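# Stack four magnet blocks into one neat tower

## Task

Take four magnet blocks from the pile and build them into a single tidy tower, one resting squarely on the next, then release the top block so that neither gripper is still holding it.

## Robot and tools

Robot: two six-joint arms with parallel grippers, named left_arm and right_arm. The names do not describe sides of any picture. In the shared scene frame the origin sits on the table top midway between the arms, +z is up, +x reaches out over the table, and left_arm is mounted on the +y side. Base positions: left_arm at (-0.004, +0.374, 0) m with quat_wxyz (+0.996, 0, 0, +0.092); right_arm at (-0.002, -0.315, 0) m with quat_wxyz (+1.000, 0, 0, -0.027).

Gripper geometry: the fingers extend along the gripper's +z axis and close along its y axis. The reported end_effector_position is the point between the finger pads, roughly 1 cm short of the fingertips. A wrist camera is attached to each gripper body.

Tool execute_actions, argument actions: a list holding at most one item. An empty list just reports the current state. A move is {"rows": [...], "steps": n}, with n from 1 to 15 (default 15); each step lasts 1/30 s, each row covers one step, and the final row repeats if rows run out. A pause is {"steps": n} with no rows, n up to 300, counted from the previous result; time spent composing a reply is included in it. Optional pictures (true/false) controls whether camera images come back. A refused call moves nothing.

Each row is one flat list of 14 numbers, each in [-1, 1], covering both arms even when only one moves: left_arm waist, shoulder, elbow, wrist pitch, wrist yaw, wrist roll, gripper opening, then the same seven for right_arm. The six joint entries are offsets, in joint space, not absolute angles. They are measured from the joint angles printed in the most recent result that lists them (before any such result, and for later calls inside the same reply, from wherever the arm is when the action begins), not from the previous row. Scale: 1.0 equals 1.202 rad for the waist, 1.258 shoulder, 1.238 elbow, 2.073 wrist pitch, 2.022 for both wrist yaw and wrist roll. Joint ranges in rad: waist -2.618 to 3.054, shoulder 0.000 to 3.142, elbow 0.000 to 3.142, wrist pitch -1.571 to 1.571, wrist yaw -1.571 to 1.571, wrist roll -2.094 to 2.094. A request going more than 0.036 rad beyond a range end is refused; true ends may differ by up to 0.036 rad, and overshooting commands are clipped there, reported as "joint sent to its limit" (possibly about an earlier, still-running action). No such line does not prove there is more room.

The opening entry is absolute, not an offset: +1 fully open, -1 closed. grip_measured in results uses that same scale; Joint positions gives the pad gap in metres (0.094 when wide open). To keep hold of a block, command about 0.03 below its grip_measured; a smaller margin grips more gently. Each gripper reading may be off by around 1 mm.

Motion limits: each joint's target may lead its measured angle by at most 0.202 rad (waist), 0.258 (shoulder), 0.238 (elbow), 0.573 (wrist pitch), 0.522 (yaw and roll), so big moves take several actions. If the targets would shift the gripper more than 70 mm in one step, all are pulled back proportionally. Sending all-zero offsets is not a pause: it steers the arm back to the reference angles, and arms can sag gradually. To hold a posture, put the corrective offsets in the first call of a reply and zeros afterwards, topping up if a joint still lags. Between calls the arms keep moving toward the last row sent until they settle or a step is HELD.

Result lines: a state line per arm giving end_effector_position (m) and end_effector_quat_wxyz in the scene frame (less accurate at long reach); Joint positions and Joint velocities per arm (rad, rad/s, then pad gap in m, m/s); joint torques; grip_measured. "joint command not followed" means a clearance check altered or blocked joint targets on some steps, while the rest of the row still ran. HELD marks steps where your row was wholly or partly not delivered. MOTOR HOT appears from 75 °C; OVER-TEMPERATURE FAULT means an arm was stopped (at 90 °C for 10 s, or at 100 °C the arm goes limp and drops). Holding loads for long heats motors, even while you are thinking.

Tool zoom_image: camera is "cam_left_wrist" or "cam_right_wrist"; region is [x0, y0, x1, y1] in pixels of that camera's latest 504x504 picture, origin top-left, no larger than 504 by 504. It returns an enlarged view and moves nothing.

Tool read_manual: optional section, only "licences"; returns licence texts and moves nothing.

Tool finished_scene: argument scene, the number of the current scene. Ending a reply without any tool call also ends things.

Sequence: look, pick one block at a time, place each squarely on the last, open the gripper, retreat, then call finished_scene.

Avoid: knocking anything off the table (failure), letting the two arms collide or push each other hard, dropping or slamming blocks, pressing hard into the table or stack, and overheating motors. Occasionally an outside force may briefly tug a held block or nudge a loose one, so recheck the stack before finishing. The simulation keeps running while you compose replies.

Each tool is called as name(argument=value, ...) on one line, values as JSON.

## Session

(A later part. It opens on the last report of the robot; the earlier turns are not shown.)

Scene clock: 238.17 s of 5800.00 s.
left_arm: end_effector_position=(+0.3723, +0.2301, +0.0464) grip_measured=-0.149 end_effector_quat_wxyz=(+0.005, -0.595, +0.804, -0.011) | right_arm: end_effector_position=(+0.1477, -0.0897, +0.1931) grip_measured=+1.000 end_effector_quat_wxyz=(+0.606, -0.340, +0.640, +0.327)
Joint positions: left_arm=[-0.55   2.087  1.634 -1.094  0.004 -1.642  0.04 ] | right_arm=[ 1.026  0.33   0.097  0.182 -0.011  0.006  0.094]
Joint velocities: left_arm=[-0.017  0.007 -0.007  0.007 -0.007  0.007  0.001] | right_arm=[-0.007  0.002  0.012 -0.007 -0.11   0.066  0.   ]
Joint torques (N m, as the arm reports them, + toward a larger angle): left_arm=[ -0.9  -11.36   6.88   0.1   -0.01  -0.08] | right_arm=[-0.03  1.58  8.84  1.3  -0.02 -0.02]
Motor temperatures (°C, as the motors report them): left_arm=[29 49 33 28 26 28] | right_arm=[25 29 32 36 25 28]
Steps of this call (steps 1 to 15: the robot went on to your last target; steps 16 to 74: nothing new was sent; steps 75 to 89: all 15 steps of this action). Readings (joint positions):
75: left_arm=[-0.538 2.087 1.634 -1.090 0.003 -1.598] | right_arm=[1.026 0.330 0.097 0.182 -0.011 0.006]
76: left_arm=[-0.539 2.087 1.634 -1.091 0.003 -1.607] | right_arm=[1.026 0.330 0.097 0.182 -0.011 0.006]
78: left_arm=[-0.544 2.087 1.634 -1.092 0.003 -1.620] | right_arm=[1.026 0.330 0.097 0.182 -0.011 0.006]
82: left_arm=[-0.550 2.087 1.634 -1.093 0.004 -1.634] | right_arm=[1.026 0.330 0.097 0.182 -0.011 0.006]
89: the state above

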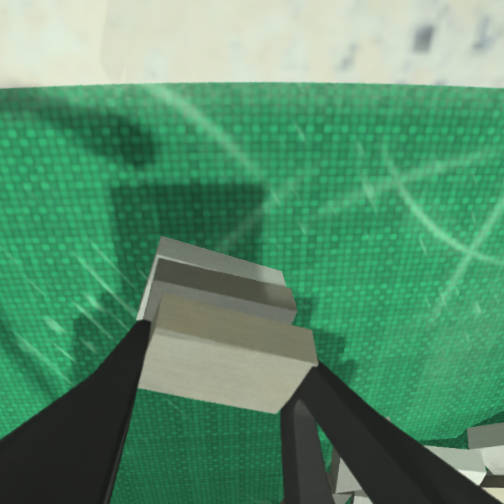

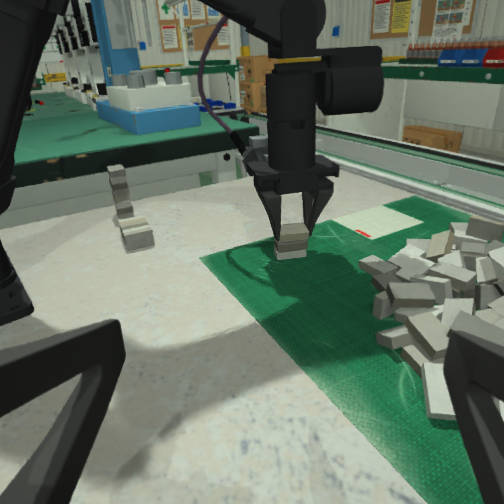

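execute_actions(actions=[{"rows":[[0,-0.005,-0.012,0,0,0,-0.19,0,0,0,0,0,0,1],[0,-0.005,-0.018,0,0,0,-0.19,0,0,0,0,0,0,1],[0,-0.005,-0.021,0,0,0,-0.19,0,0,0,0,0,0,1]],"steps":12}])

zoom_image(camera="cam_right_wrist", region=[240,180,340,270])

zoom_image(camera="cam_left_wrist", region=[120,220,340,420])

Scene clock: 241.43 s of 5800.00 s.
left_arm: end_effector_position=(+0.3723, +0.2301, +0.0464) grip_measured=-0.149 end_effector_quat_wxyz=(+0.005, -0.596, +0.803, -0.011) | right_arm: end_effector_position=(+0.1477, -0.0897, +0.1931) grip_measured=+1.000 end_effector_quat_wxyz=(+0.606, -0.340, +0.640, +0.327)
Joint positions: left_arm=[-0.55   2.087  1.634 -1.094  0.004 -1.644  0.04 ] | right_arm=[ 1.026  0.33   0.097  0.182 -0.011  0.006  0.094]
Joint velocities: left_arm=[-0.007 -0.017 -0.017  0.007  0.066 -0.066  0.   ] | right_arm=[ 0.012 -0.007 -0.007 -0.051  0.037  0.037  0.   ]
Joint torques (N m, as the arm reports them, + toward a larger angle): left_arm=[ -0.05 -11.31   4.47   0.34   0.02   0.03] | right_arm=[-0.02  1.57  8.85  1.3  -0.02 -0.01]
Motor temperatures (°C, as the motors report them): left_arm=[29 49 33 28 26 28] | right_arm=[25 29 32 36 25 28]
Steps of this call (steps 1 to 15: the robot went on to your last target; steps 16 to 86: nothing new was sent; steps 87 to 98: all 12 steps of this action). Readings (joint positions):
87: left_arm=[-0.550 2.087 1.634 -1.094 0.004 -1.644] | right_arm=[1.026 0.330 0.097 0.182 -0.011 0.006]
88: left_arm=[-0.550 2.087 1.634 -1.094 0.004 -1.644] | right_arm=[1.026 0.330 0.097 0.182 -0.011 0.006]
90: left_arm=[-0.550 2.087 1.634 -1.094 0.004 -1.644] | right_arm=[1.026 0.330 0.097 0.182 -0.011 0.006]
94: left_arm=[-0.550 2.087 1.634 -1.094 0.004 -1.644] | right_arm=[1.026 0.330 0.097 0.182 -0.011 0.006]
98: the state above

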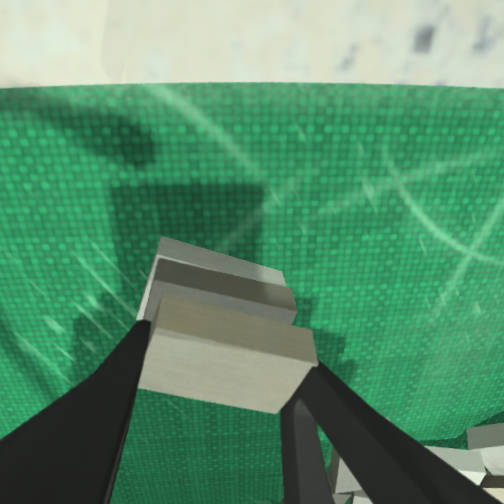

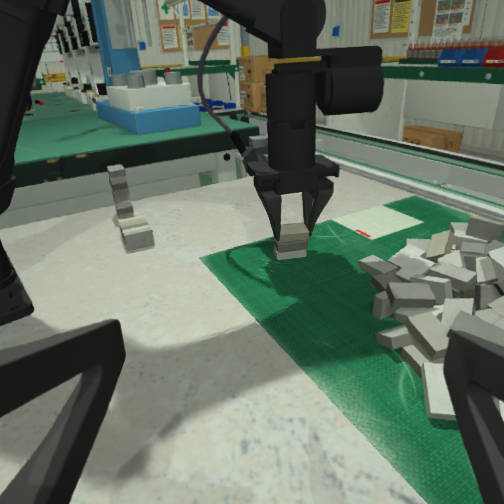

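Region (240, 180, 340, 270) of cam_right_wrist's 504x504 image, scaled by 5.040, with more detail than that image has; it fills the top 454 rows of this view, and the rest is white.

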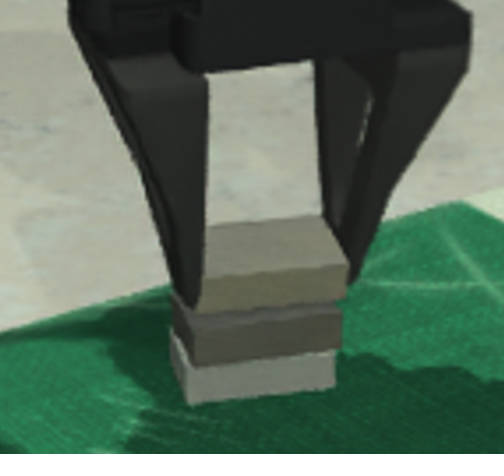

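Region (120, 220, 340, 420) of cam_left_wrist's 504x504 image, scaled by 2.291, with more detail than that image has; it fills the top 458 rows of this view, and the rest is white.

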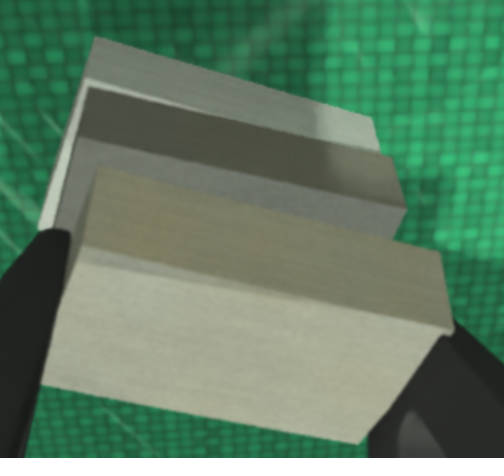

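execute_actions(actions=[{"rows":[[0,-0.005,0.01,-0.017,0,0,-0.19,0,0,0,0,0,0,1]],"steps":12}])

zoom_image(camera="cam_right_wrist", region=[240,180,340,270])

Scene clock: 243.57 s of 5800.00 s.
left_arm: end_effector_position=(+0.3699, +0.2311, +0.0464) grip_measured=-0.149 end_effector_quat_wxyz=(+0.002, -0.596, +0.803, -0.007) | right_arm: end_effector_position=(+0.1477, -0.0897, +0.1931) grip_measured=+1.000 end_effector_quat_wxyz=(+0.606, -0.340, +0.640, +0.327)
Joint positions: left_arm=[-0.55   2.087  1.634 -1.104  0.004 -1.644  0.04 ] | right_arm=[ 1.026  0.33   0.097  0.182 -0.011  0.006  0.094]
Joint velocities: left_arm=[ 0.012 -0.017 -0.007  0.007 -0.007  0.022 -0.001] | right_arm=[-0.017 -0.017 -0.017 -0.037 -0.007 -0.037  0.   ]
Joint torques (N m, as the arm reports them, + toward a larger angle): left_arm=[ -0.13 -11.21   8.05   0.09   0.02  -0.01] | right_arm=[ 0.    1.57  8.86  1.3  -0.02 -0.02]
Motor temperatures (°C, as the motors report them): left_arm=[29 48 33 28 26 28] | right_arm=[25 29 32 36 25 28]
Steps of this call (steps 1 to 15: the robot went on to your last target; steps 16 to 52: nothing new was sent; steps 53 to 64: all 12 steps of this action). Readings (joint positions):
53: left_arm=[-0.550 2.087 1.634 -1.095 0.004 -1.644] | right_arm=[1.026 0.330 0.097 0.182 -0.011 0.006]
54: left_arm=[-0.550 2.087 1.634 -1.096 0.004 -1.644] | right_arm=[1.026 0.330 0.097 0.182 -0.011 0.006]
56: left_arm=[-0.550 2.087 1.634 -1.100 0.004 -1.644] | right_arm=[1.026 0.330 0.097 0.182 -0.011 0.006]
60: left_arm=[-0.550 2.087 1.634 -1.103 0.004 -1.644] | right_arm=[1.026 0.330 0.097 0.182 -0.011 0.006]
64: the state above

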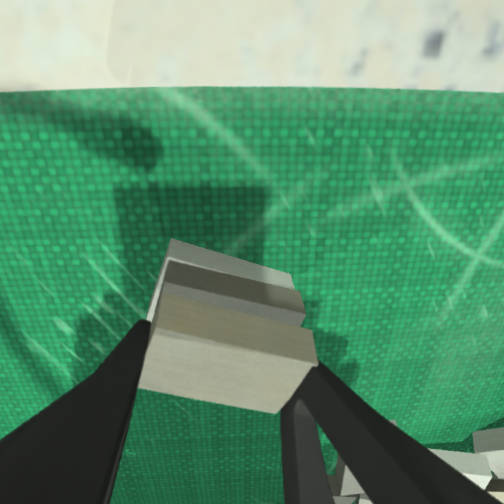

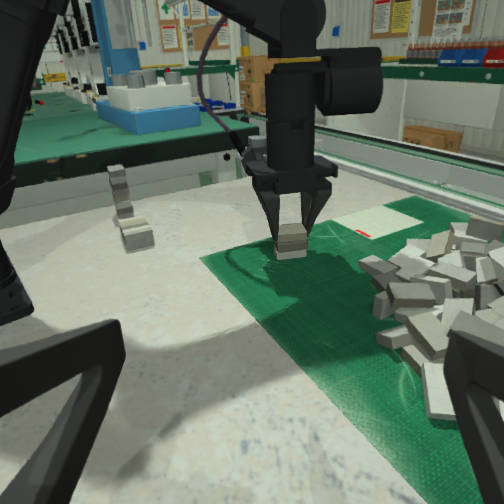

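Region (240, 180, 340, 270) of cam_right_wrist's 504x504 image, scaled by 5.040, with more detail than that image has; it fills the top 454 rows of this view, and the rest is white.

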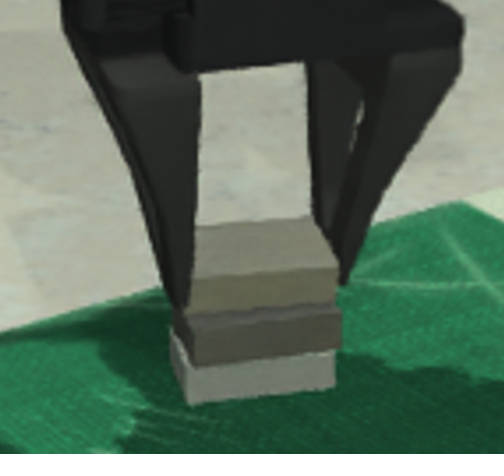

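Lower with the shoulder.

execute_actions(actions=[{"rows":[[0,0.006,0,0,0,0,-0.19,0,0,0,0,0,0,1],[0,0.011,0,0,0,0,-0.19,0,0,0,0,0,0,1]],"steps":12}])

zoom_image(camera="cam_right_wrist", region=[240,180,340,270])

zoom_image(camera="cam_left_wrist", region=[120,220,340,420])

Scene clock: 246.70 s of 5800.00 s.
left_arm: end_effector_position=(+0.3691, +0.2312, +0.0423) grip_measured=-0.149 end_effector_quat_wxyz=(-0.002, -0.596, +0.803, -0.002) | right_arm: end_effector_position=(+0.1477, -0.0897, +0.1931) grip_measured=+1.000 end_effector_quat_wxyz=(+0.606, -0.340, +0.640, +0.327)
Joint positions: left_arm=[-0.55   2.098  1.634 -1.104  0.005 -1.644  0.04 ] | right_arm=[ 1.026  0.33   0.097  0.182 -0.011  0.006  0.094]
Joint velocities: left_arm=[ 0.002 -0.002  0.007 -0.022 -0.022 -0.051 -0.001] | right_arm=[-0.017 -0.007 -0.022 -0.037  0.037  0.037  0.   ]
Joint torques (N m, as the arm reports them, + toward a larger angle): left_arm=[  0.05 -10.57   6.78   0.3   -0.01   0.  ] | right_arm=[-0.02  1.55  8.85  1.3  -0.03 -0.01]
Motor temperatures (°C, as the motors report them): left_arm=[29 48 33 28 26 28] | right_arm=[25 29 33 37 25 28]
Steps of this call (steps 1 to 15: the robot went on to your last target; steps 16 to 82: nothing new was sent; steps 83 to 94: all 12 steps of this action). Readings (joint positions):
83: left_arm=[-0.550 2.087 1.634 -1.105 0.004 -1.644] | right_arm=[1.026 0.330 0.097 0.182 -0.011 0.006]
84: left_arm=[-0.550 2.089 1.634 -1.105 0.004 -1.644] | right_arm=[1.026 0.330 0.097 0.182 -0.011 0.006]
86: left_arm=[-0.550 2.092 1.634 -1.105 0.004 -1.644] | right_arm=[1.026 0.330 0.097 0.182 -0.011 0.006]
90: left_arm=[-0.550 2.098 1.634 -1.104 0.005 -1.644] | right_arm=[1.026 0.330 0.097 0.182 -0.011 0.006]
94: the state above

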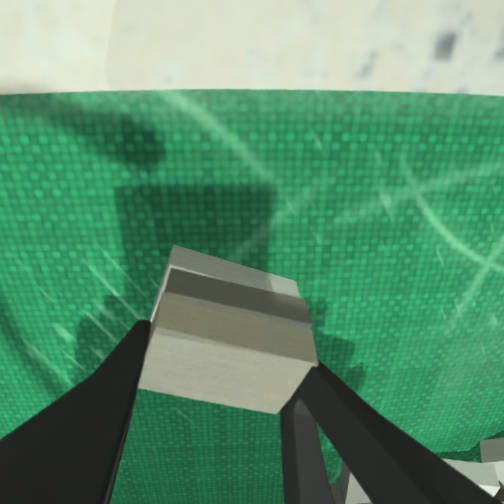

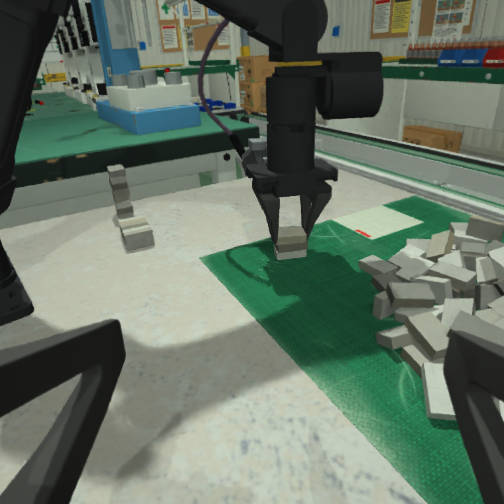

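Region (240, 180, 340, 270) of cam_right_wrist's 504x504 image, scaled by 5.040, with more detail than that image has; it fills the top 454 rows of this view, and the rest is white.

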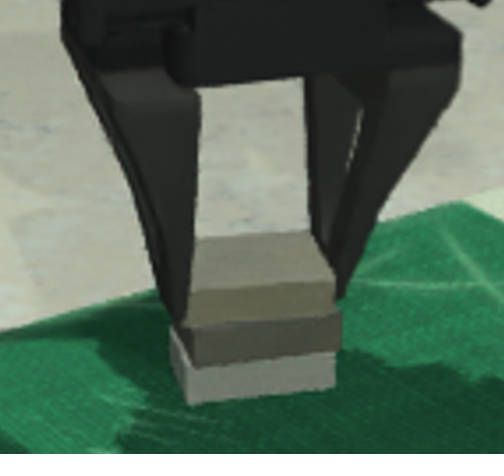

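Region (120, 220, 340, 420) of cam_left_wrist's 504x504 image, scaled by 2.291, with more detail than that image has; it fills the top 458 rows of this view, and the rest is white.

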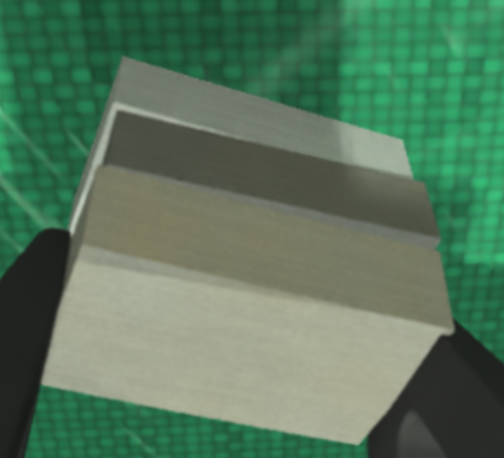

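execute_actions(actions=[{"rows":[[0,0,0,0,0,0,-0.16,0,0,0,0,0,0,1],[0,0,0,0,0,0,-0.14,0,0,0,0,0,0,1],[0,0,0,0,0,0,-0.12,0,0,0,0,0,0,1],[0,0,0,0,0,0,-0.08,0,0,0,0,0,0,1],[0,0,0,0,0,0,0,0,0,0,0,0,0,1],[0,0,0,0,0,0,0.1,0,0,0,0,0,0,1],[0,0,0,0,0,0,0.2,0,0,0,0,0,0,1],[0,0,0,0,0,0,0.2,0,0,0,0,0,0,1],[0,-0.02,0,0,0,0,0.2,0,0,0,0,0,0,1],[0,-0.04,0,-0.005,0,0,0.2,0,0,0,0,0,0,1],[0,-0.06,0,-0.01,0,0,0.2,0,0,0,0,0,0,1],[0,-0.08,0,-0.015,0,0,0.2,0,0,0,0,0,0,1],[0,-0.1,0,-0.02,0,0,0.2,0,0,0,0,0,0,1]],"steps":15}], pictures=false)

execute_actions(actions=[{"steps":8}])

zoom_image(camera="cam_right_wrist", region=[240,180,440,300])

Scene clock: 251.63 s of 5800.00 s.
left_arm: end_effector_position=(+0.3717, +0.2301, +0.0732) grip_measured=+0.198 end_effector_quat_wxyz=(+0.018, -0.595, +0.803, -0.033) | right_arm: end_effector_position=(+0.1477, -0.0897, +0.1931) grip_measured=+1.000 end_effector_quat_wxyz=(+0.606, -0.340, +0.640, +0.327)
Joint positions: left_arm=[-0.55   2.017  1.634 -1.113  0.006 -1.644  0.056] | right_arm=[ 1.026  0.33   0.097  0.182 -0.011  0.006  0.094]
Joint velocities: left_arm=[-0.007 -0.647  0.002 -0.022 -0.037  0.007  0.   ] | right_arm=[-0.012 -0.017  0.012  0.022  0.022  0.007  0.   ]
Joint torques (N m, as the arm reports them, + toward a larger angle): left_arm=[ -0.12 -10.88   6.98   0.12  -0.01   0.  ] | right_arm=[-0.04  1.56  8.88  1.3  -0.02 -0.01]
Motor temperatures (°C, as the motors report them): left_arm=[29 48 33 28 26 28] | right_arm=[25 29 33 37 25 28]
Steps of this call (steps 1 to 15: the robot went on to your last target; steps 16 to 90: nothing new was sent; then 1.43 s passed at rest; steps 91 to 105: all 15 steps of this action). Readings (joint positions):
91: left_arm=[-0.550 2.098 1.634 -1.104 0.005 -1.644] | right_arm=[1.026 0.330 0.097 0.182 -0.011 0.006]
92: left_arm=[-0.550 2.098 1.634 -1.104 0.005 -1.644] | right_arm=[1.026 0.330 0.097 0.182 -0.011 0.006]
94: left_arm=[-0.550 2.098 1.634 -1.104 0.005 -1.644] | right_arm=[1.026 0.330 0.097 0.182 -0.011 0.006]
98: left_arm=[-0.550 2.098 1.634 -1.104 0.005 -1.644] | right_arm=[1.026 0.330 0.097 0.182 -0.011 0.006]
105: the state above

Scene clock: 251.90 s of 5800.00 s.
left_arm: end_effector_position=(+0.3715, +0.2302, +0.0907) grip_measured=+0.198 end_effector_quat_wxyz=(+0.028, -0.595, +0.802, -0.050) | right_arm: end_effector_position=(+0.1477, -0.0897, +0.1931) grip_measured=+1.000 end_effector_quat_wxyz=(+0.606, -0.340, +0.640, +0.327)
Joint positions: left_arm=[-0.55   1.971  1.634 -1.12   0.006 -1.644  0.056] | right_arm=[ 1.026  0.33   0.097  0.182 -0.011  0.006  0.094]
Joint velocities: left_arm=[-0.002 -0.012 -0.017 -0.051 -0.081 -0.037  0.   ] | right_arm=[-0.012 -0.007 -0.022 -0.066  0.007 -0.007  0.   ]
Joint torques (N m, as the arm reports them, + toward a larger angle): left_arm=[ 0.03 -9.96  7.08  0.25 -0.02 -0.01] | right_arm=[-0.02  1.56  8.85  1.31 -0.02 -0.01]
Motor temperatures (°C, as the motors report them): left_arm=[29 48 33 28 26 28] | right_arm=[25 29 33 37 25 28]
Steps of this call (steps 1 to 8: the robot went on to your last target). Readings (joint positions):
1: left_arm=[-0.550 1.997 1.634 -1.114 0.006 -1.644] | right_arm=[1.026 0.330 0.097 0.182 -0.011 0.006]
2: left_arm=[-0.550 1.982 1.634 -1.115 0.006 -1.644] | right_arm=[1.026 0.330 0.097 0.182 -0.011 0.006]
4: left_arm=[-0.550 1.969 1.634 -1.117 0.006 -1.644] | right_arm=[1.026 0.330 0.097 0.182 -0.011 0.006]
8: the state above

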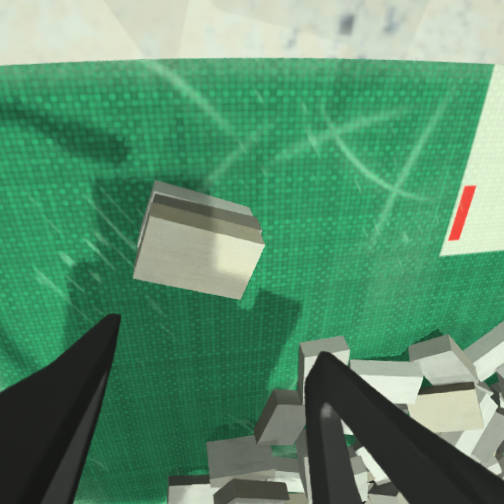

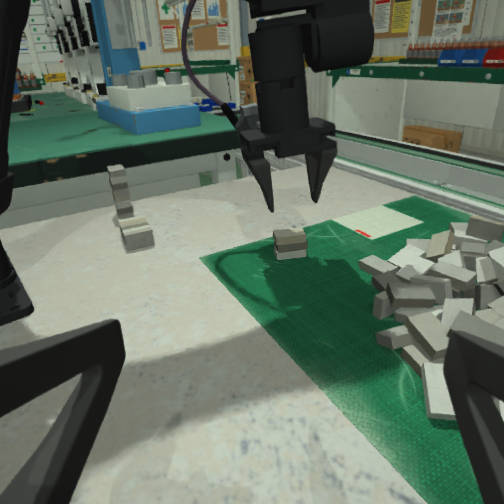

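Region (240, 180, 440, 300) of cam_right_wrist's 504x504 image, scaled by 2.520, with more detail than that image has; it fills the top 302 rows of this view, and the rest is white.

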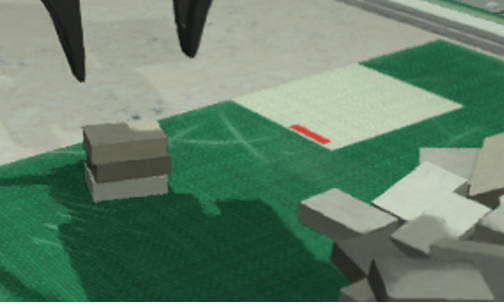

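execute_actions(actions=[{"rows":[[-0.005,0.01,0.04,-0.01,0,0.03,0.2,0,0,0,0,0,0,1],[-0.015,0.03,0.09,-0.02,0,0.07,0.2,0,0,0,0,0,0,1],[-0.025,0.05,0.14,-0.03,0,0.11,0.2,0,0,0,0,0,0,1],[-0.035,0.08,0.19,-0.045,0,0.15,0.2,0,0,0,0,0,0,1],[-0.045,0.11,0.24,-0.06,0,0.2,0.2,0,0,0,0,0,0,1],[-0.055,0.14,0.29,-0.075,0,0.25,0.2,0,0,0,0,0,0,1],[-0.065,0.17,0.34,-0.09,0,0.3,0.2,0,0,0,0,0,0,1],[-0.075,0.2,0.39,-0.1,0,0.35,0.2,0,0,0,0,0,0,1],[-0.085,0.23,0.44,-0.11,0,0.4,0.2,0,0,0,0,0,0,1],[-0.093,0.26,0.49,-0.12,0,0.45,0.2,0,0,0,0,0,0,1],[-0.1,0.29,0.54,-0.13,0,0.5,0.2,0,0,0,0,0,0,1],[-0.105,0.32,0.58,-0.135,0,0.54,0.2,0,0,0,0,0,0,1],[-0.11,0.35,0.62,-0.135,0,0.57,0.2,0,0,0,0,0,0,1],[-0.113,0.38,0.64,-0.135,0,0.59,0.2,0,0,0,0,0,0,1],[-0.115,0.405,0.655,-0.135,0,0.59,0.2,0,0,0,0,0,0,1]],"steps":15}], pictures=false)

execute_actions(actions=[{"steps":18}])

Scene clock: 260.60 s of 5800.00 s.
left_arm: end_effector_position=(+0.4500, +0.1284, +0.1069) grip_measured=+0.199 end_effector_quat_wxyz=(+0.088, -0.102, +0.989, -0.065) | right_arm: end_effector_position=(+0.1477, -0.0897, +0.1931) grip_measured=+1.000 end_effector_quat_wxyz=(+0.606, -0.340, +0.640, +0.327)
Joint positions: left_arm=[-0.679  2.406  2.38  -1.326  0.007 -0.703  0.056] | right_arm=[ 1.026  0.33   0.097  0.182 -0.011  0.006  0.094]
Joint velocities: left_arm=[-0.198  0.906  0.911 -0.11   0.007  1.692 -0.   ] | right_arm=[ 0.002  0.002  0.002 -0.022 -0.022 -0.007  0.   ]
Joint torques (N m, as the arm reports them, + toward a larger angle): left_arm=[  0.23 -11.86   8.08   0.17  -0.04   0.05] | right_arm=[-0.01  1.58  8.85  1.3  -0.02 -0.02]
Motor temperatures (°C, as the motors report them): left_arm=[29 46 33 28 26 28] | right_arm=[25 29 33 37 25 28]
Steps of this call (steps 1 to 30: the robot went on to your last target; steps 31 to 90: nothing new was sent; then 5.20 s passed at rest; steps 91 to 105: all 15 steps of this action). Readings (joint positions):
91: left_arm=[-0.550 1.972 1.637 -1.124 0.006 -1.635] | right_arm=[1.026 0.330 0.097 0.182 -0.011 0.006]
92: left_arm=[-0.550 1.980 1.655 -1.137 0.006 -1.613] | right_arm=[1.026 0.330 0.097 0.182 -0.011 0.006]
94: left_arm=[-0.555 2.022 1.741 -1.171 0.006 -1.537] | right_arm=[1.026 0.330 0.097 0.182 -0.011 0.006]
98: left_arm=[-0.594 2.152 1.996 -1.227 0.006 -1.270] | right_arm=[1.026 0.330 0.097 0.182 -0.011 0.006]
105: the state above

Scene clock: 261.20 s of 5800.00 s.
left_arm: end_effector_position=(+0.4369, +0.1283, +0.0668) grip_measured=+0.199 end_effector_quat_wxyz=(+0.040, +0.023, +0.999, -0.027) | right_arm: end_effector_position=(+0.1477, -0.0897, +0.1931) grip_measured=+1.000 end_effector_quat_wxyz=(+0.606, -0.340, +0.640, +0.327)
Joint positions: left_arm=[-0.691  2.501  2.41  -1.384  0.009 -0.462  0.056] | right_arm=[ 1.026  0.33   0.097  0.182 -0.011  0.006  0.094]
Joint velocities: left_arm=[-0.012  0.007  0.012 -0.037 -0.037 -0.022  0.001] | right_arm=[ 0.012 -0.002 -0.007 -0.051 -0.051 -0.037  0.   ]
Joint torques (N m, as the arm reports them, + toward a larger angle): left_arm=[  0.09 -15.46  10.33   0.3   -0.03   0.09] | right_arm=[-0.02  1.57  8.85  1.3  -0.03 -0.02]
Motor temperatures (°C, as the motors report them): left_arm=[29 47 33 28 26 28] | right_arm=[25 29 33 37 25 28]
Steps of this call (steps 1 to 18: the robot went on to your last target). Readings (joint positions):
1: left_arm=[-0.686 2.433 2.401 -1.328 0.008 -0.653] | right_arm=[1.026 0.330 0.097 0.182 -0.011 0.006]
2: left_arm=[-0.689 2.454 2.409 -1.332 0.009 -0.613] | right_arm=[1.026 0.330 0.097 0.182 -0.011 0.006]
4: left_arm=[-0.691 2.484 2.410 -1.349 0.009 -0.557] | right_arm=[1.026 0.330 0.097 0.182 -0.011 0.006]
8: left_arm=[-0.691 2.504 2.410 -1.376 0.009 -0.498] | right_arm=[1.026 0.330 0.097 0.182 -0.011 0.006]
18: the state above

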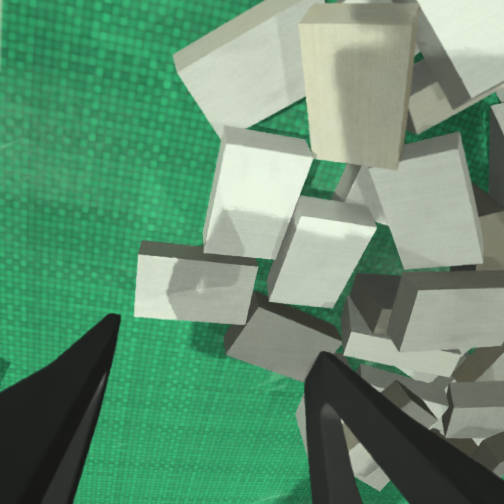

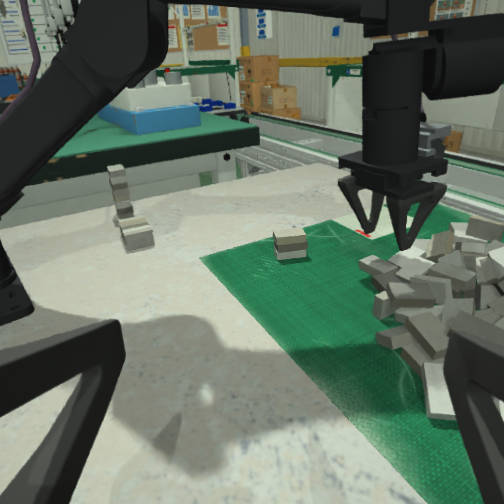

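execute_actions(actions=[{"rows":[[0.01,-0.01,0.02,-0.01,0,0.03,0.1,0,0,0,0,0,0,1],[0.02,-0.01,0.03,-0.02,0,0.09,0,0,0,0,0,0,0,1],[0.03,-0.01,0.04,-0.035,0,0.15,-0.15,0,0,0,0,0,0,1],[0.03,-0.01,0.056,-0.035,0,0.22,-0.15,0,0,0,0,0,0,1],[0.03,0,0.056,-0.035,0,0.29,-0.15,0,0,0,0,0,0,1],[0.03,0,0.056,-0.035,0,0.36,-0.15,0,0,0,0,0,0,1],[0.03,0,0.056,-0.035,0,0.43,-0.15,0,0,0,0,0,0,1],[0.03,0.005,0.056,-0.035,0,0.5,-0.15,0,0,0,0,0,0,1],[0.03,0.01,0.056,-0.035,0,0.57,-0.15,0,0,0,0,0,0,1],[0.03,0.015,0.056,-0.035,0,0.64,-0.15,0,0,0,0,0,0,1],[0.03,0.02,0.056,-0.035,0,0.7,-0.15,0,0,0,0,0,0,1],[0.03,0.026,0.056,-0.035,0,0.732,-0.15,0,0,0,0,0,0,1],[0.03,0.032,0.056,-0.035,0,0.732,-0.15,0,0,0,0,0,0,1],[0.03,0.038,0.056,-0.035,0,0.732,-0.15,0,0,0,0,0,0,1]],"steps":15}], pictures=false)

execute_actions(actions=[{"steps":15}])

Scene clock: 270.47 s of 5800.00 s.
left_arm: end_effector_position=(+0.4387, +0.1445, +0.0635) grip_measured=-0.149 end_effector_quat_wxyz=(+0.028, +0.565, +0.824, -0.002) | right_arm: end_effector_position=(+0.1477, -0.0897, +0.1931) grip_measured=+1.000 end_effector_quat_wxyz=(+0.606, -0.340, +0.640, +0.327)
Joint positions: left_arm=[-0.661  2.529  2.453 -1.439  0.01   0.725  0.04 ] | right_arm=[ 1.026  0.33   0.097  0.182 -0.011  0.006  0.094]
Joint velocities: left_arm=[ 0.007  0.217  0.007  0.022 -0.051  1.897 -0.001] | right_arm=[ 0.007 -0.012 -0.002  0.007  0.007  0.007  0.   ]
Joint torques (N m, as the arm reports them, + toward a larger angle): left_arm=[  0.35 -13.38   9.61   0.25   0.01   0.02] | right_arm=[-0.02  1.57  8.84  1.3  -0.03 -0.01]
Motor temperatures (°C, as the motors report them): left_arm=[29 52 34 28 26 28] | right_arm=[25 29 33 37 25 28]
Steps of this call (steps 1 to 15: the robot went on to your last target; steps 16 to 90: nothing new was sent; then 5.77 s passed at rest; steps 91 to 105: all 15 steps of this action). Readings (joint positions):
91: left_arm=[-0.691 2.501 2.410 -1.386 0.009 -0.450] | right_arm=[1.026 0.330 0.097 0.182 -0.011 0.006]
92: left_arm=[-0.690 2.501 2.410 -1.389 0.009 -0.422] | right_arm=[1.026 0.330 0.097 0.182 -0.011 0.006]
94: left_arm=[-0.685 2.501 2.421 -1.410 0.010 -0.310] | right_arm=[1.026 0.330 0.097 0.182 -0.011 0.006]
98: left_arm=[-0.667 2.502 2.448 -1.429 0.010 0.063] | right_arm=[1.026 0.330 0.097 0.182 -0.011 0.006]
105: the state above

Scene clock: 270.97 s of 5800.00 s.
left_arm: end_effector_position=(+0.4360, +0.1459, +0.0498) grip_measured=-0.149 end_effector_quat_wxyz=(+0.012, +0.674, +0.739, -0.002) | right_arm: end_effector_position=(+0.1477, -0.0897, +0.1931) grip_measured=+1.000 end_effector_quat_wxyz=(+0.606, -0.340, +0.640, +0.327)
Joint positions: left_arm=[-0.661  2.557  2.453 -1.444  0.01   1.002  0.04 ] | right_arm=[ 1.026  0.33   0.097  0.182 -0.011  0.006  0.094]
Joint velocities: left_arm=[-0.002  0.002 -0.007 -0.007 -0.022  0.081 -0.   ] | right_arm=[-0.007 -0.002  0.002 -0.007  0.022 -0.007  0.   ]
Joint torques (N m, as the arm reports them, + toward a larger angle): left_arm=[  0.43 -14.58   9.45   0.2    0.     0.07] | right_arm=[-0.03  1.56  8.84  1.3  -0.01 -0.02]
Motor temperatures (°C, as the motors report them): left_arm=[29 52 34 28 26 28] | right_arm=[25 29 33 37 25 28]
Steps of this call (steps 1 to 15: the robot went on to your last target). Readings (joint positions):
1: left_arm=[-0.661 2.536 2.453 -1.440 0.010 0.783] | right_arm=[1.026 0.330 0.097 0.182 -0.011 0.006]
2: left_arm=[-0.661 2.544 2.453 -1.441 0.010 0.829] | right_arm=[1.026 0.330 0.097 0.182 -0.011 0.006]
4: left_arm=[-0.661 2.554 2.453 -1.442 0.010 0.895] | right_arm=[1.026 0.330 0.097 0.182 -0.011 0.006]
8: left_arm=[-0.661 2.557 2.453 -1.444 0.010 0.964] | right_arm=[1.026 0.330 0.097 0.182 -0.011 0.006]
15: the state above

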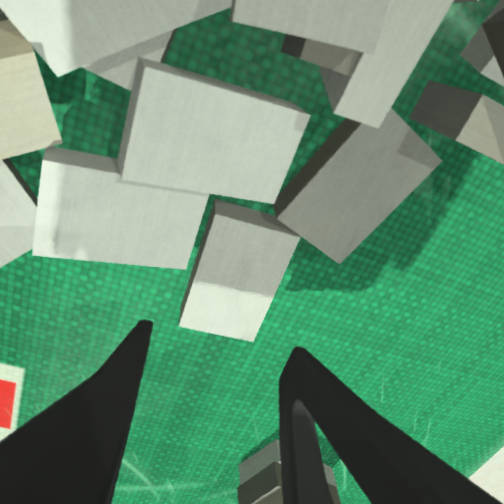

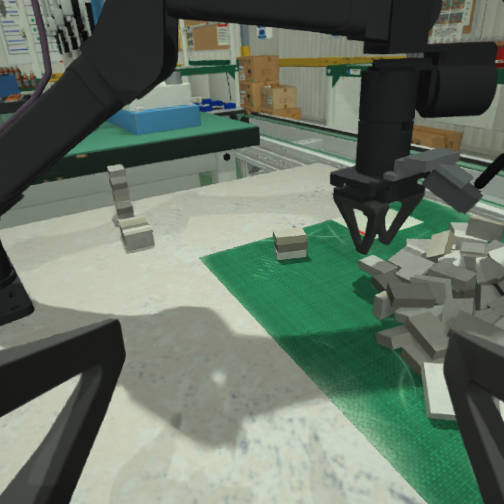

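execute_actions(actions=[{"rows":[[0,0.004,0.016,0.006,0,0,-0.15,0,0,0,0,0,0,1],[0,0.008,0.016,0.012,0,0,-0.15,0,0,0,0,0,0,1],[0,0.012,0.016,0.012,0,0,-0.15,0,0,0,0,0,0,1],[0,0.016,0.016,0.012,0,0,-0.15,0,0,0,0,0,0,1],[0,0.02,0.016,0.012,0,0,-0.15,0,0,0,0,0,0,1],[0,0.024,0.016,0.012,0,0,-0.15,0,0,0,0,0,0,1],[0,0.028,0.016,0.012,0,0,-0.15,0,0,0,0,0,0,1],[0,0.032,0.016,0.012,0,0,-0.15,0,0,0,0,0,0,1],[0,0.035,0.016,0.012,0,0,-0.15,0,0,0,0,0,0,1]],"steps":15}])

zoom_image(camera="cam_right_wrist", region=[330,180,480,300])

Scene clock: 274.73 s of 5800.00 s.
left_arm: end_effector_position=(+0.4343, +0.1468, +0.0258) grip_measured=-0.149 end_effector_quat_wxyz=(-0.008, +0.676, +0.736, -0.008) | right_arm: end_effector_position=(+0.1477, -0.0897, +0.1931) grip_measured=+1.000 end_effector_quat_wxyz=(+0.606, -0.340, +0.640, +0.327)
Joint positions: left_arm=[-0.661  2.608  2.453 -1.435  0.01   1.008  0.04 ] | right_arm=[ 1.026  0.33   0.097  0.182 -0.011  0.006  0.094]
Joint velocities: left_arm=[-0.002  0.002  0.007 -0.051  0.007 -0.007 -0.002] | right_arm=[-0.002 -0.007 -0.002  0.022 -0.007  0.066  0.   ]
Joint torques (N m, as the arm reports them, + toward a larger angle): left_arm=[ -0.16 -14.63   8.78   0.39  -0.01  -0.04] | right_arm=[-0.01  1.57  8.84  1.31 -0.03 -0.02]
Motor temperatures (°C, as the motors report them): left_arm=[29 53 35 28 26 28] | right_arm=[25 29 33 37 25 28]
Steps of this call (steps 1 to 15: the robot went on to your last target; steps 16 to 90: nothing new was sent; then 0.27 s passed at rest; steps 91 to 105: all 15 steps of this action). Readings (joint positions):
91: left_arm=[-0.661 2.557 2.453 -1.444 0.010 1.011] | right_arm=[1.026 0.330 0.097 0.182 -0.011 0.006]
92: left_arm=[-0.661 2.557 2.453 -1.443 0.010 1.010] | right_arm=[1.026 0.330 0.097 0.182 -0.011 0.006]
94: left_arm=[-0.661 2.560 2.453 -1.440 0.010 1.010] | right_arm=[1.026 0.330 0.097 0.182 -0.011 0.006]
98: left_arm=[-0.661 2.578 2.453 -1.436 0.010 1.009] | right_arm=[1.026 0.330 0.097 0.182 -0.011 0.006]
105: the state above

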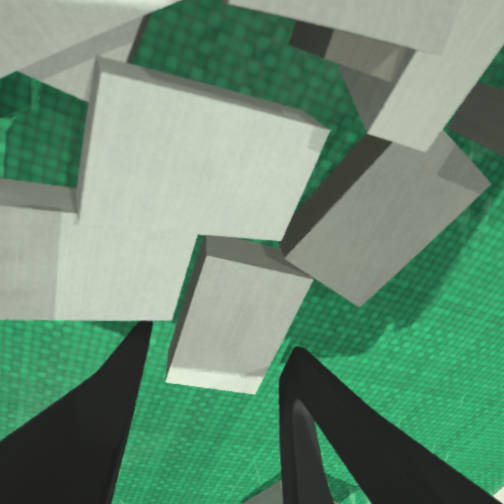

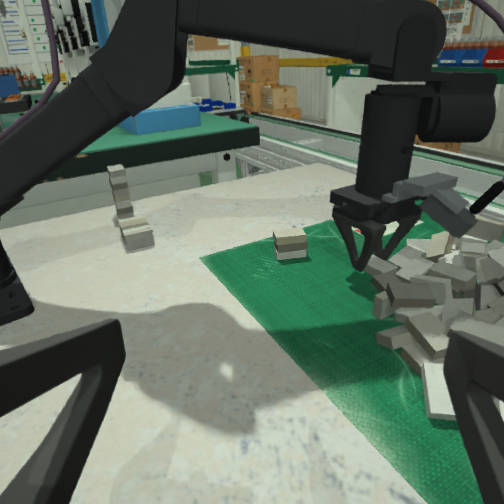

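Region (330, 180, 480, 300) of cam_right_wrist's 504x504 image, scaled by 3.360, with more detail than that image has; it fills the top 403 rows of this view, and the rest is white.

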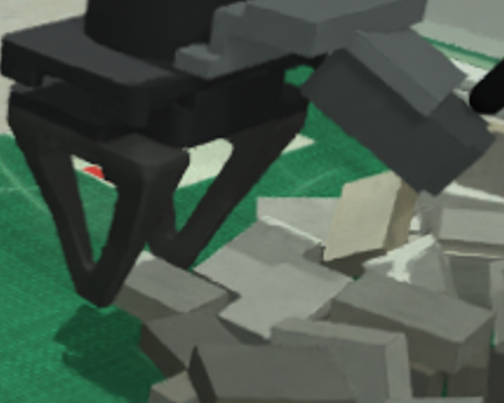

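execute_actions(actions=[{"rows":[[0,0,0.016,0,0,0,-0.25,0,0,0,0,0,0,1],[0,0,0.016,0,0,0,-0.33,0,0,0,0,0,0,1],[0,0,0.016,0,0,0,-0.4,0,0,0,0,0,0,1],[0,0,0.016,0,0,0,-0.45,0,0,0,0,0,0,1],[0,0,0.016,0,0,0,-0.48,0,0,0,0,0,0,1],[0,0,0.016,0,0,0,-0.52,0,0,0,0,0,0,1],[0,0,0.016,0,0,0,-0.52,0,0,0,0,0,0,1],[0,0,0.016,0,0,0,-0.52,0,0,0,0,0,0,1],[0.01,-0.01,0.016,0,0,0,-0.52,0,0,0,0,0,0,1],[0.02,-0.02,0.016,0,0,0,-0.52,0,0,0,0,0,0,1],[0.02,-0.035,0.016,0,0,0,-0.52,0,0,0,0,0,0,1],[0.02,-0.05,0.016,0,0,0,-0.52,0,0,0,0,0,0,1],[0.02,-0.07,0.016,0,0,0,-0.52,0,0,0,0,0,0,1],[0.02,-0.09,0.016,0,0,0,-0.52,0,0,0,0,0,0,1],[0.02,-0.11,0.016,0,0,0,-0.52,0,0,0,0,0,0,1]],"steps":15}], pictures=false)

execute_actions(actions=[{"steps":10}])

Scene clock: 280.37 s of 5800.00 s.
left_arm: end_effector_position=(+0.4391, +0.1496, +0.0433) grip_measured=-0.493 end_effector_quat_wxyz=(+0.009, +0.673, +0.740, -0.003) | right_arm: end_effector_position=(+0.1477, -0.0897, +0.1931) grip_measured=+1.000 end_effector_quat_wxyz=(+0.606, -0.340, +0.640, +0.327)
Joint positions: left_arm=[-0.651  2.571  2.453 -1.436  0.01   1.008  0.024] | right_arm=[ 1.026  0.33   0.097  0.182 -0.011  0.006  0.094]
Joint velocities: left_arm=[ 0.032 -0.496 -0.007  0.022 -0.007  0.037  0.001] | right_arm=[ 0.007  0.002 -0.007  0.007 -0.051 -0.066  0.   ]
Joint torques (N m, as the arm reports them, + toward a larger angle): left_arm=[  0.97 -19.84   8.82   0.32   0.01   0.01] | right_arm=[-0.01  1.58  8.86  1.3  -0.02 -0.02]
Motor temperatures (°C, as the motors report them): left_arm=[29 54 35 28 26 28] | right_arm=[25 29 33 37 25 28]
Steps of this call (steps 1 to 15: the robot went on to your last target; steps 16 to 90: nothing new was sent; then 2.13 s passed at rest; steps 91 to 105: all 15 steps of this action). Readings (joint positions):
91: left_arm=[-0.661 2.608 2.453 -1.434 0.010 1.008] | right_arm=[1.026 0.330 0.097 0.182 -0.011 0.006]
92: left_arm=[-0.661 2.608 2.453 -1.434 0.010 1.008] | right_arm=[1.026 0.330 0.097 0.182 -0.011 0.006]
94: left_arm=[-0.661 2.608 2.453 -1.434 0.010 1.008] | right_arm=[1.026 0.330 0.097 0.182 -0.011 0.006]
98: left_arm=[-0.661 2.608 2.453 -1.434 0.010 1.008] | right_arm=[1.026 0.330 0.097 0.182 -0.011 0.006]
105: the state above

Scene clock: 280.70 s of 5800.00 s.
left_arm: end_effector_position=(+0.4448, +0.1492, +0.0929) grip_measured=-0.493 end_effector_quat_wxyz=(+0.059, +0.670, +0.740, +0.011) | right_arm: end_effector_position=(+0.1477, -0.0897, +0.1931) grip_measured=+1.000 end_effector_quat_wxyz=(+0.606, -0.340, +0.640, +0.327)
Joint positions: left_arm=[-0.647  2.468  2.453 -1.436  0.01   1.008  0.024] | right_arm=[ 1.026  0.33   0.097  0.182 -0.011  0.006  0.094]
Joint velocities: left_arm=[ 0.002  0.061  0.002  0.007 -0.081 -0.007 -0.001] | right_arm=[-0.002 -0.002 -0.012  0.022 -0.022 -0.051  0.   ]
Joint torques (N m, as the arm reports them, + toward a larger angle): left_arm=[  0.87 -13.73   8.92   0.45   0.    -0.02] | right_arm=[ 0.    1.58  8.84  1.3  -0.02 -0.02]
Motor temperatures (°C, as the motors report them): left_arm=[29 54 35 28 26 28] | right_arm=[25 29 33 37 25 28]
Steps of this call (steps 1 to 10: the robot went on to your last target). Readings (joint positions):
1: left_arm=[-0.650 2.553 2.453 -1.436 0.010 1.008] | right_arm=[1.026 0.330 0.097 0.182 -0.011 0.006]
2: left_arm=[-0.649 2.533 2.453 -1.436 0.010 1.008] | right_arm=[1.026 0.330 0.097 0.182 -0.011 0.006]
4: left_arm=[-0.647 2.495 2.453 -1.436 0.010 1.008] | right_arm=[1.026 0.330 0.097 0.182 -0.011 0.006]
8: left_arm=[-0.647 2.465 2.453 -1.436 0.010 1.008] | right_arm=[1.026 0.330 0.097 0.182 -0.011 0.006]
10: the state above

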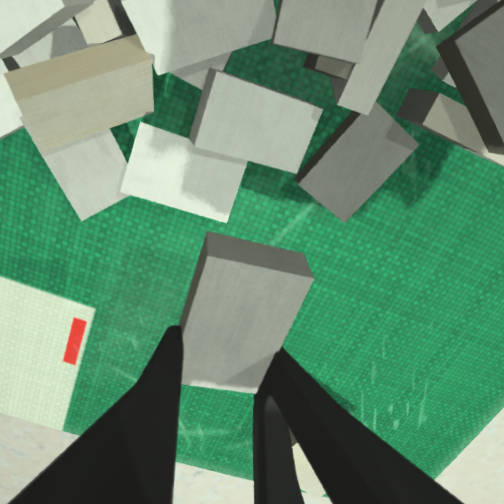

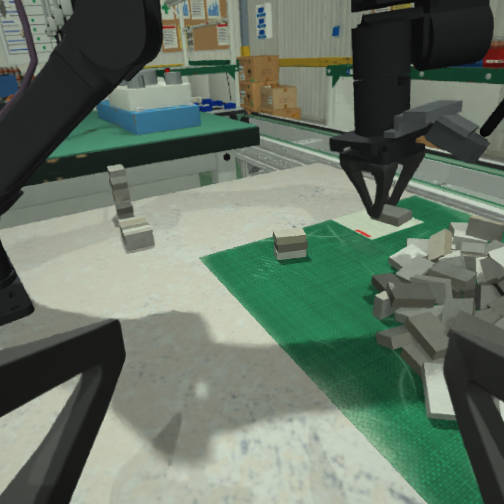

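execute_actions(actions=[{"rows":[[0,-0.02,-0.01,0,0,-0.03,-0.52,0,0,0,0,0,0,1],[0.005,-0.05,-0.04,0.005,0,-0.07,-0.52,0,0,0,0,0,0,1],[0.01,-0.08,-0.08,0.01,0,-0.11,-0.52,0,0,0,0,0,0,1],[0.02,-0.11,-0.13,0.02,0,-0.16,-0.52,0,0,0,0,0,0,1],[0.03,-0.14,-0.18,0.03,0,-0.21,-0.52,0,0,0,0,0,0,1],[0.04,-0.17,-0.23,0.04,0,-0.26,-0.52,0,0,0,0,0,0,1],[0.05,-0.2,-0.28,0.05,0,-0.31,-0.52,0,0,0,0,0,0,1],[0.058,-0.23,-0.33,0.06,0,-0.36,-0.52,0,0,0,0,0,0,1],[0.065,-0.26,-0.38,0.07,0,-0.41,-0.52,0,0,0,0,0,0,1],[0.071,-0.29,-0.43,0.08,0,-0.46,-0.52,0,0,0,0,0,0,1],[0.076,-0.31,-0.48,0.09,0,-0.5,-0.52,0,0,0,0,0,0,1],[0.08,-0.33,-0.52,0.097,0,-0.515,-0.52,0,0,0,0,0,0,1],[0.082,-0.345,-0.56,0.097,0,-0.515,-0.52,0,0,0,0,0,0,1],[0.082,-0.355,-0.59,0.097,0,-0.515,-0.52,0,0,0,0,0,0,1],[0.082,-0.362,-0.607,0.097,0,-0.515,-0.52,0,0,0,0,0,0,1]],"steps":15}], pictures=false)

execute_actions(actions=[{"steps":18}])

zoom_image(camera="cam_right_wrist", region=[240,180,340,270])

Scene clock: 287.33 s of 5800.00 s.
left_arm: end_effector_position=(+0.3664, +0.2335, +0.1012) grip_measured=-0.493 end_effector_quat_wxyz=(+0.010, +0.244, +0.970, -0.005) | right_arm: end_effector_position=(+0.1477, -0.0897, +0.1931) grip_measured=+1.000 end_effector_quat_wxyz=(+0.606, -0.340, +0.640, +0.327)
Joint positions: left_arm=[-0.546  2.036  1.777 -1.289  0.008  0.131  0.024] | right_arm=[ 1.026  0.33   0.097  0.182 -0.011  0.006  0.094]
Joint velocities: left_arm=[ 0.115 -0.418 -1.033  0.081 -0.022 -0.96  -0.   ] | right_arm=[ 0.012 -0.007 -0.002  0.081 -0.066 -0.007  0.   ]
Joint torques (N m, as the arm reports them, + toward a larger angle): left_arm=[ -0.92 -10.25   5.91   0.73   0.04   0.01] | right_arm=[-0.01  1.55  8.85  1.3  -0.02 -0.02]
Motor temperatures (°C, as the motors report them): left_arm=[29 55 35 28 26 28] | right_arm=[25 29 33 38 25 28]
Steps of this call (steps 1 to 30: the robot went on to your last target; steps 31 to 90: nothing new was sent; then 3.13 s passed at rest; steps 91 to 105: all 15 steps of this action). Readings (joint positions):
91: left_arm=[-0.647 2.475 2.453 -1.436 0.010 0.999] | right_arm=[1.026 0.330 0.097 0.182 -0.011 0.006]
92: left_arm=[-0.647 2.468 2.442 -1.431 0.010 0.977] | right_arm=[1.026 0.330 0.097 0.182 -0.011 0.006]
94: left_arm=[-0.646 2.427 2.373 -1.416 0.010 0.896] | right_arm=[1.026 0.330 0.097 0.182 -0.011 0.006]
98: left_arm=[-0.625 2.275 2.148 -1.376 0.010 0.620] | right_arm=[1.026 0.330 0.097 0.182 -0.011 0.006]
105: the state above

Scene clock: 287.93 s of 5800.00 s.
left_arm: end_effector_position=(+0.3581, +0.2375, +0.0869) grip_measured=-0.493 end_effector_quat_wxyz=(-0.003, +0.167, +0.986, -0.004) | right_arm: end_effector_position=(+0.1477, -0.0897, +0.1931) grip_measured=+1.000 end_effector_quat_wxyz=(+0.606, -0.340, +0.640, +0.327)
Joint positions: left_arm=[-0.544  2.028  1.707 -1.254  0.008 -0.024  0.024] | right_arm=[ 1.026  0.33   0.097  0.182 -0.011  0.006  0.094]
Joint velocities: left_arm=[-0.012  0.002  0.012  0.022  0.095 -0.022 -0.001] | right_arm=[ 0.007  0.022  0.012 -0.037 -0.051 -0.051  0.   ]
Joint torques (N m, as the arm reports them, + toward a larger angle): left_arm=[ -0.33 -11.53   6.35   0.47   0.02  -0.08] | right_arm=[-0.02  1.58  8.85  1.3  -0.02 -0.01]
Motor temperatures (°C, as the motors report them): left_arm=[29 54 35 28 26 28] | right_arm=[25 29 33 38 25 28]
Steps of this call (steps 1 to 18: the robot went on to your last target). Readings (joint positions):
1: left_arm=[-0.544 2.028 1.748 -1.289 0.007 0.099] | right_arm=[1.026 0.330 0.097 0.182 -0.011 0.006]
2: left_arm=[-0.544 2.026 1.730 -1.289 0.007 0.073] | right_arm=[1.026 0.330 0.097 0.182 -0.011 0.006]
4: left_arm=[-0.544 2.028 1.711 -1.283 0.008 0.037] | right_arm=[1.026 0.330 0.097 0.182 -0.011 0.006]
8: left_arm=[-0.544 2.028 1.707 -1.267 0.008 -0.001] | right_arm=[1.026 0.330 0.097 0.182 -0.011 0.006]
18: the state above

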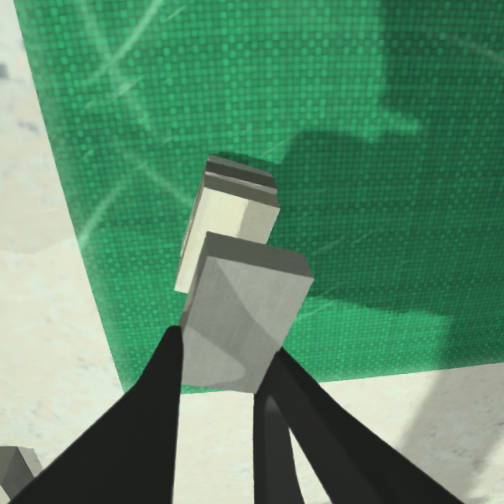

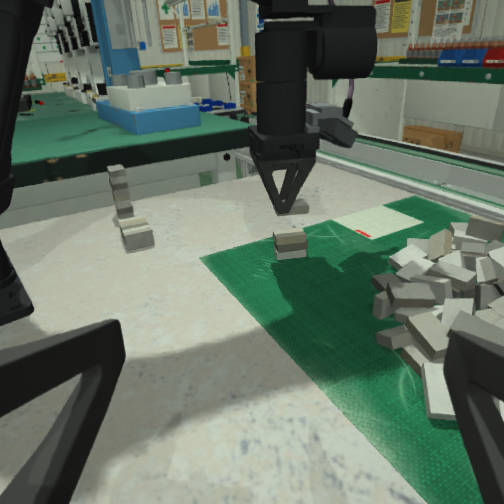

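Region (240, 180, 340, 270) of cam_right_wrist's 504x504 image, scaled by 5.040, with more detail than that image has; it fills the top 454 rows of this view, and the rest is white.

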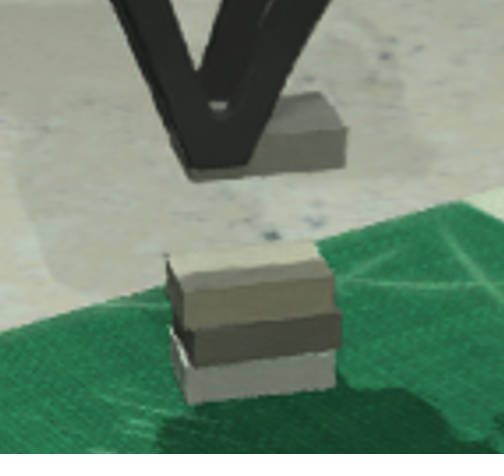

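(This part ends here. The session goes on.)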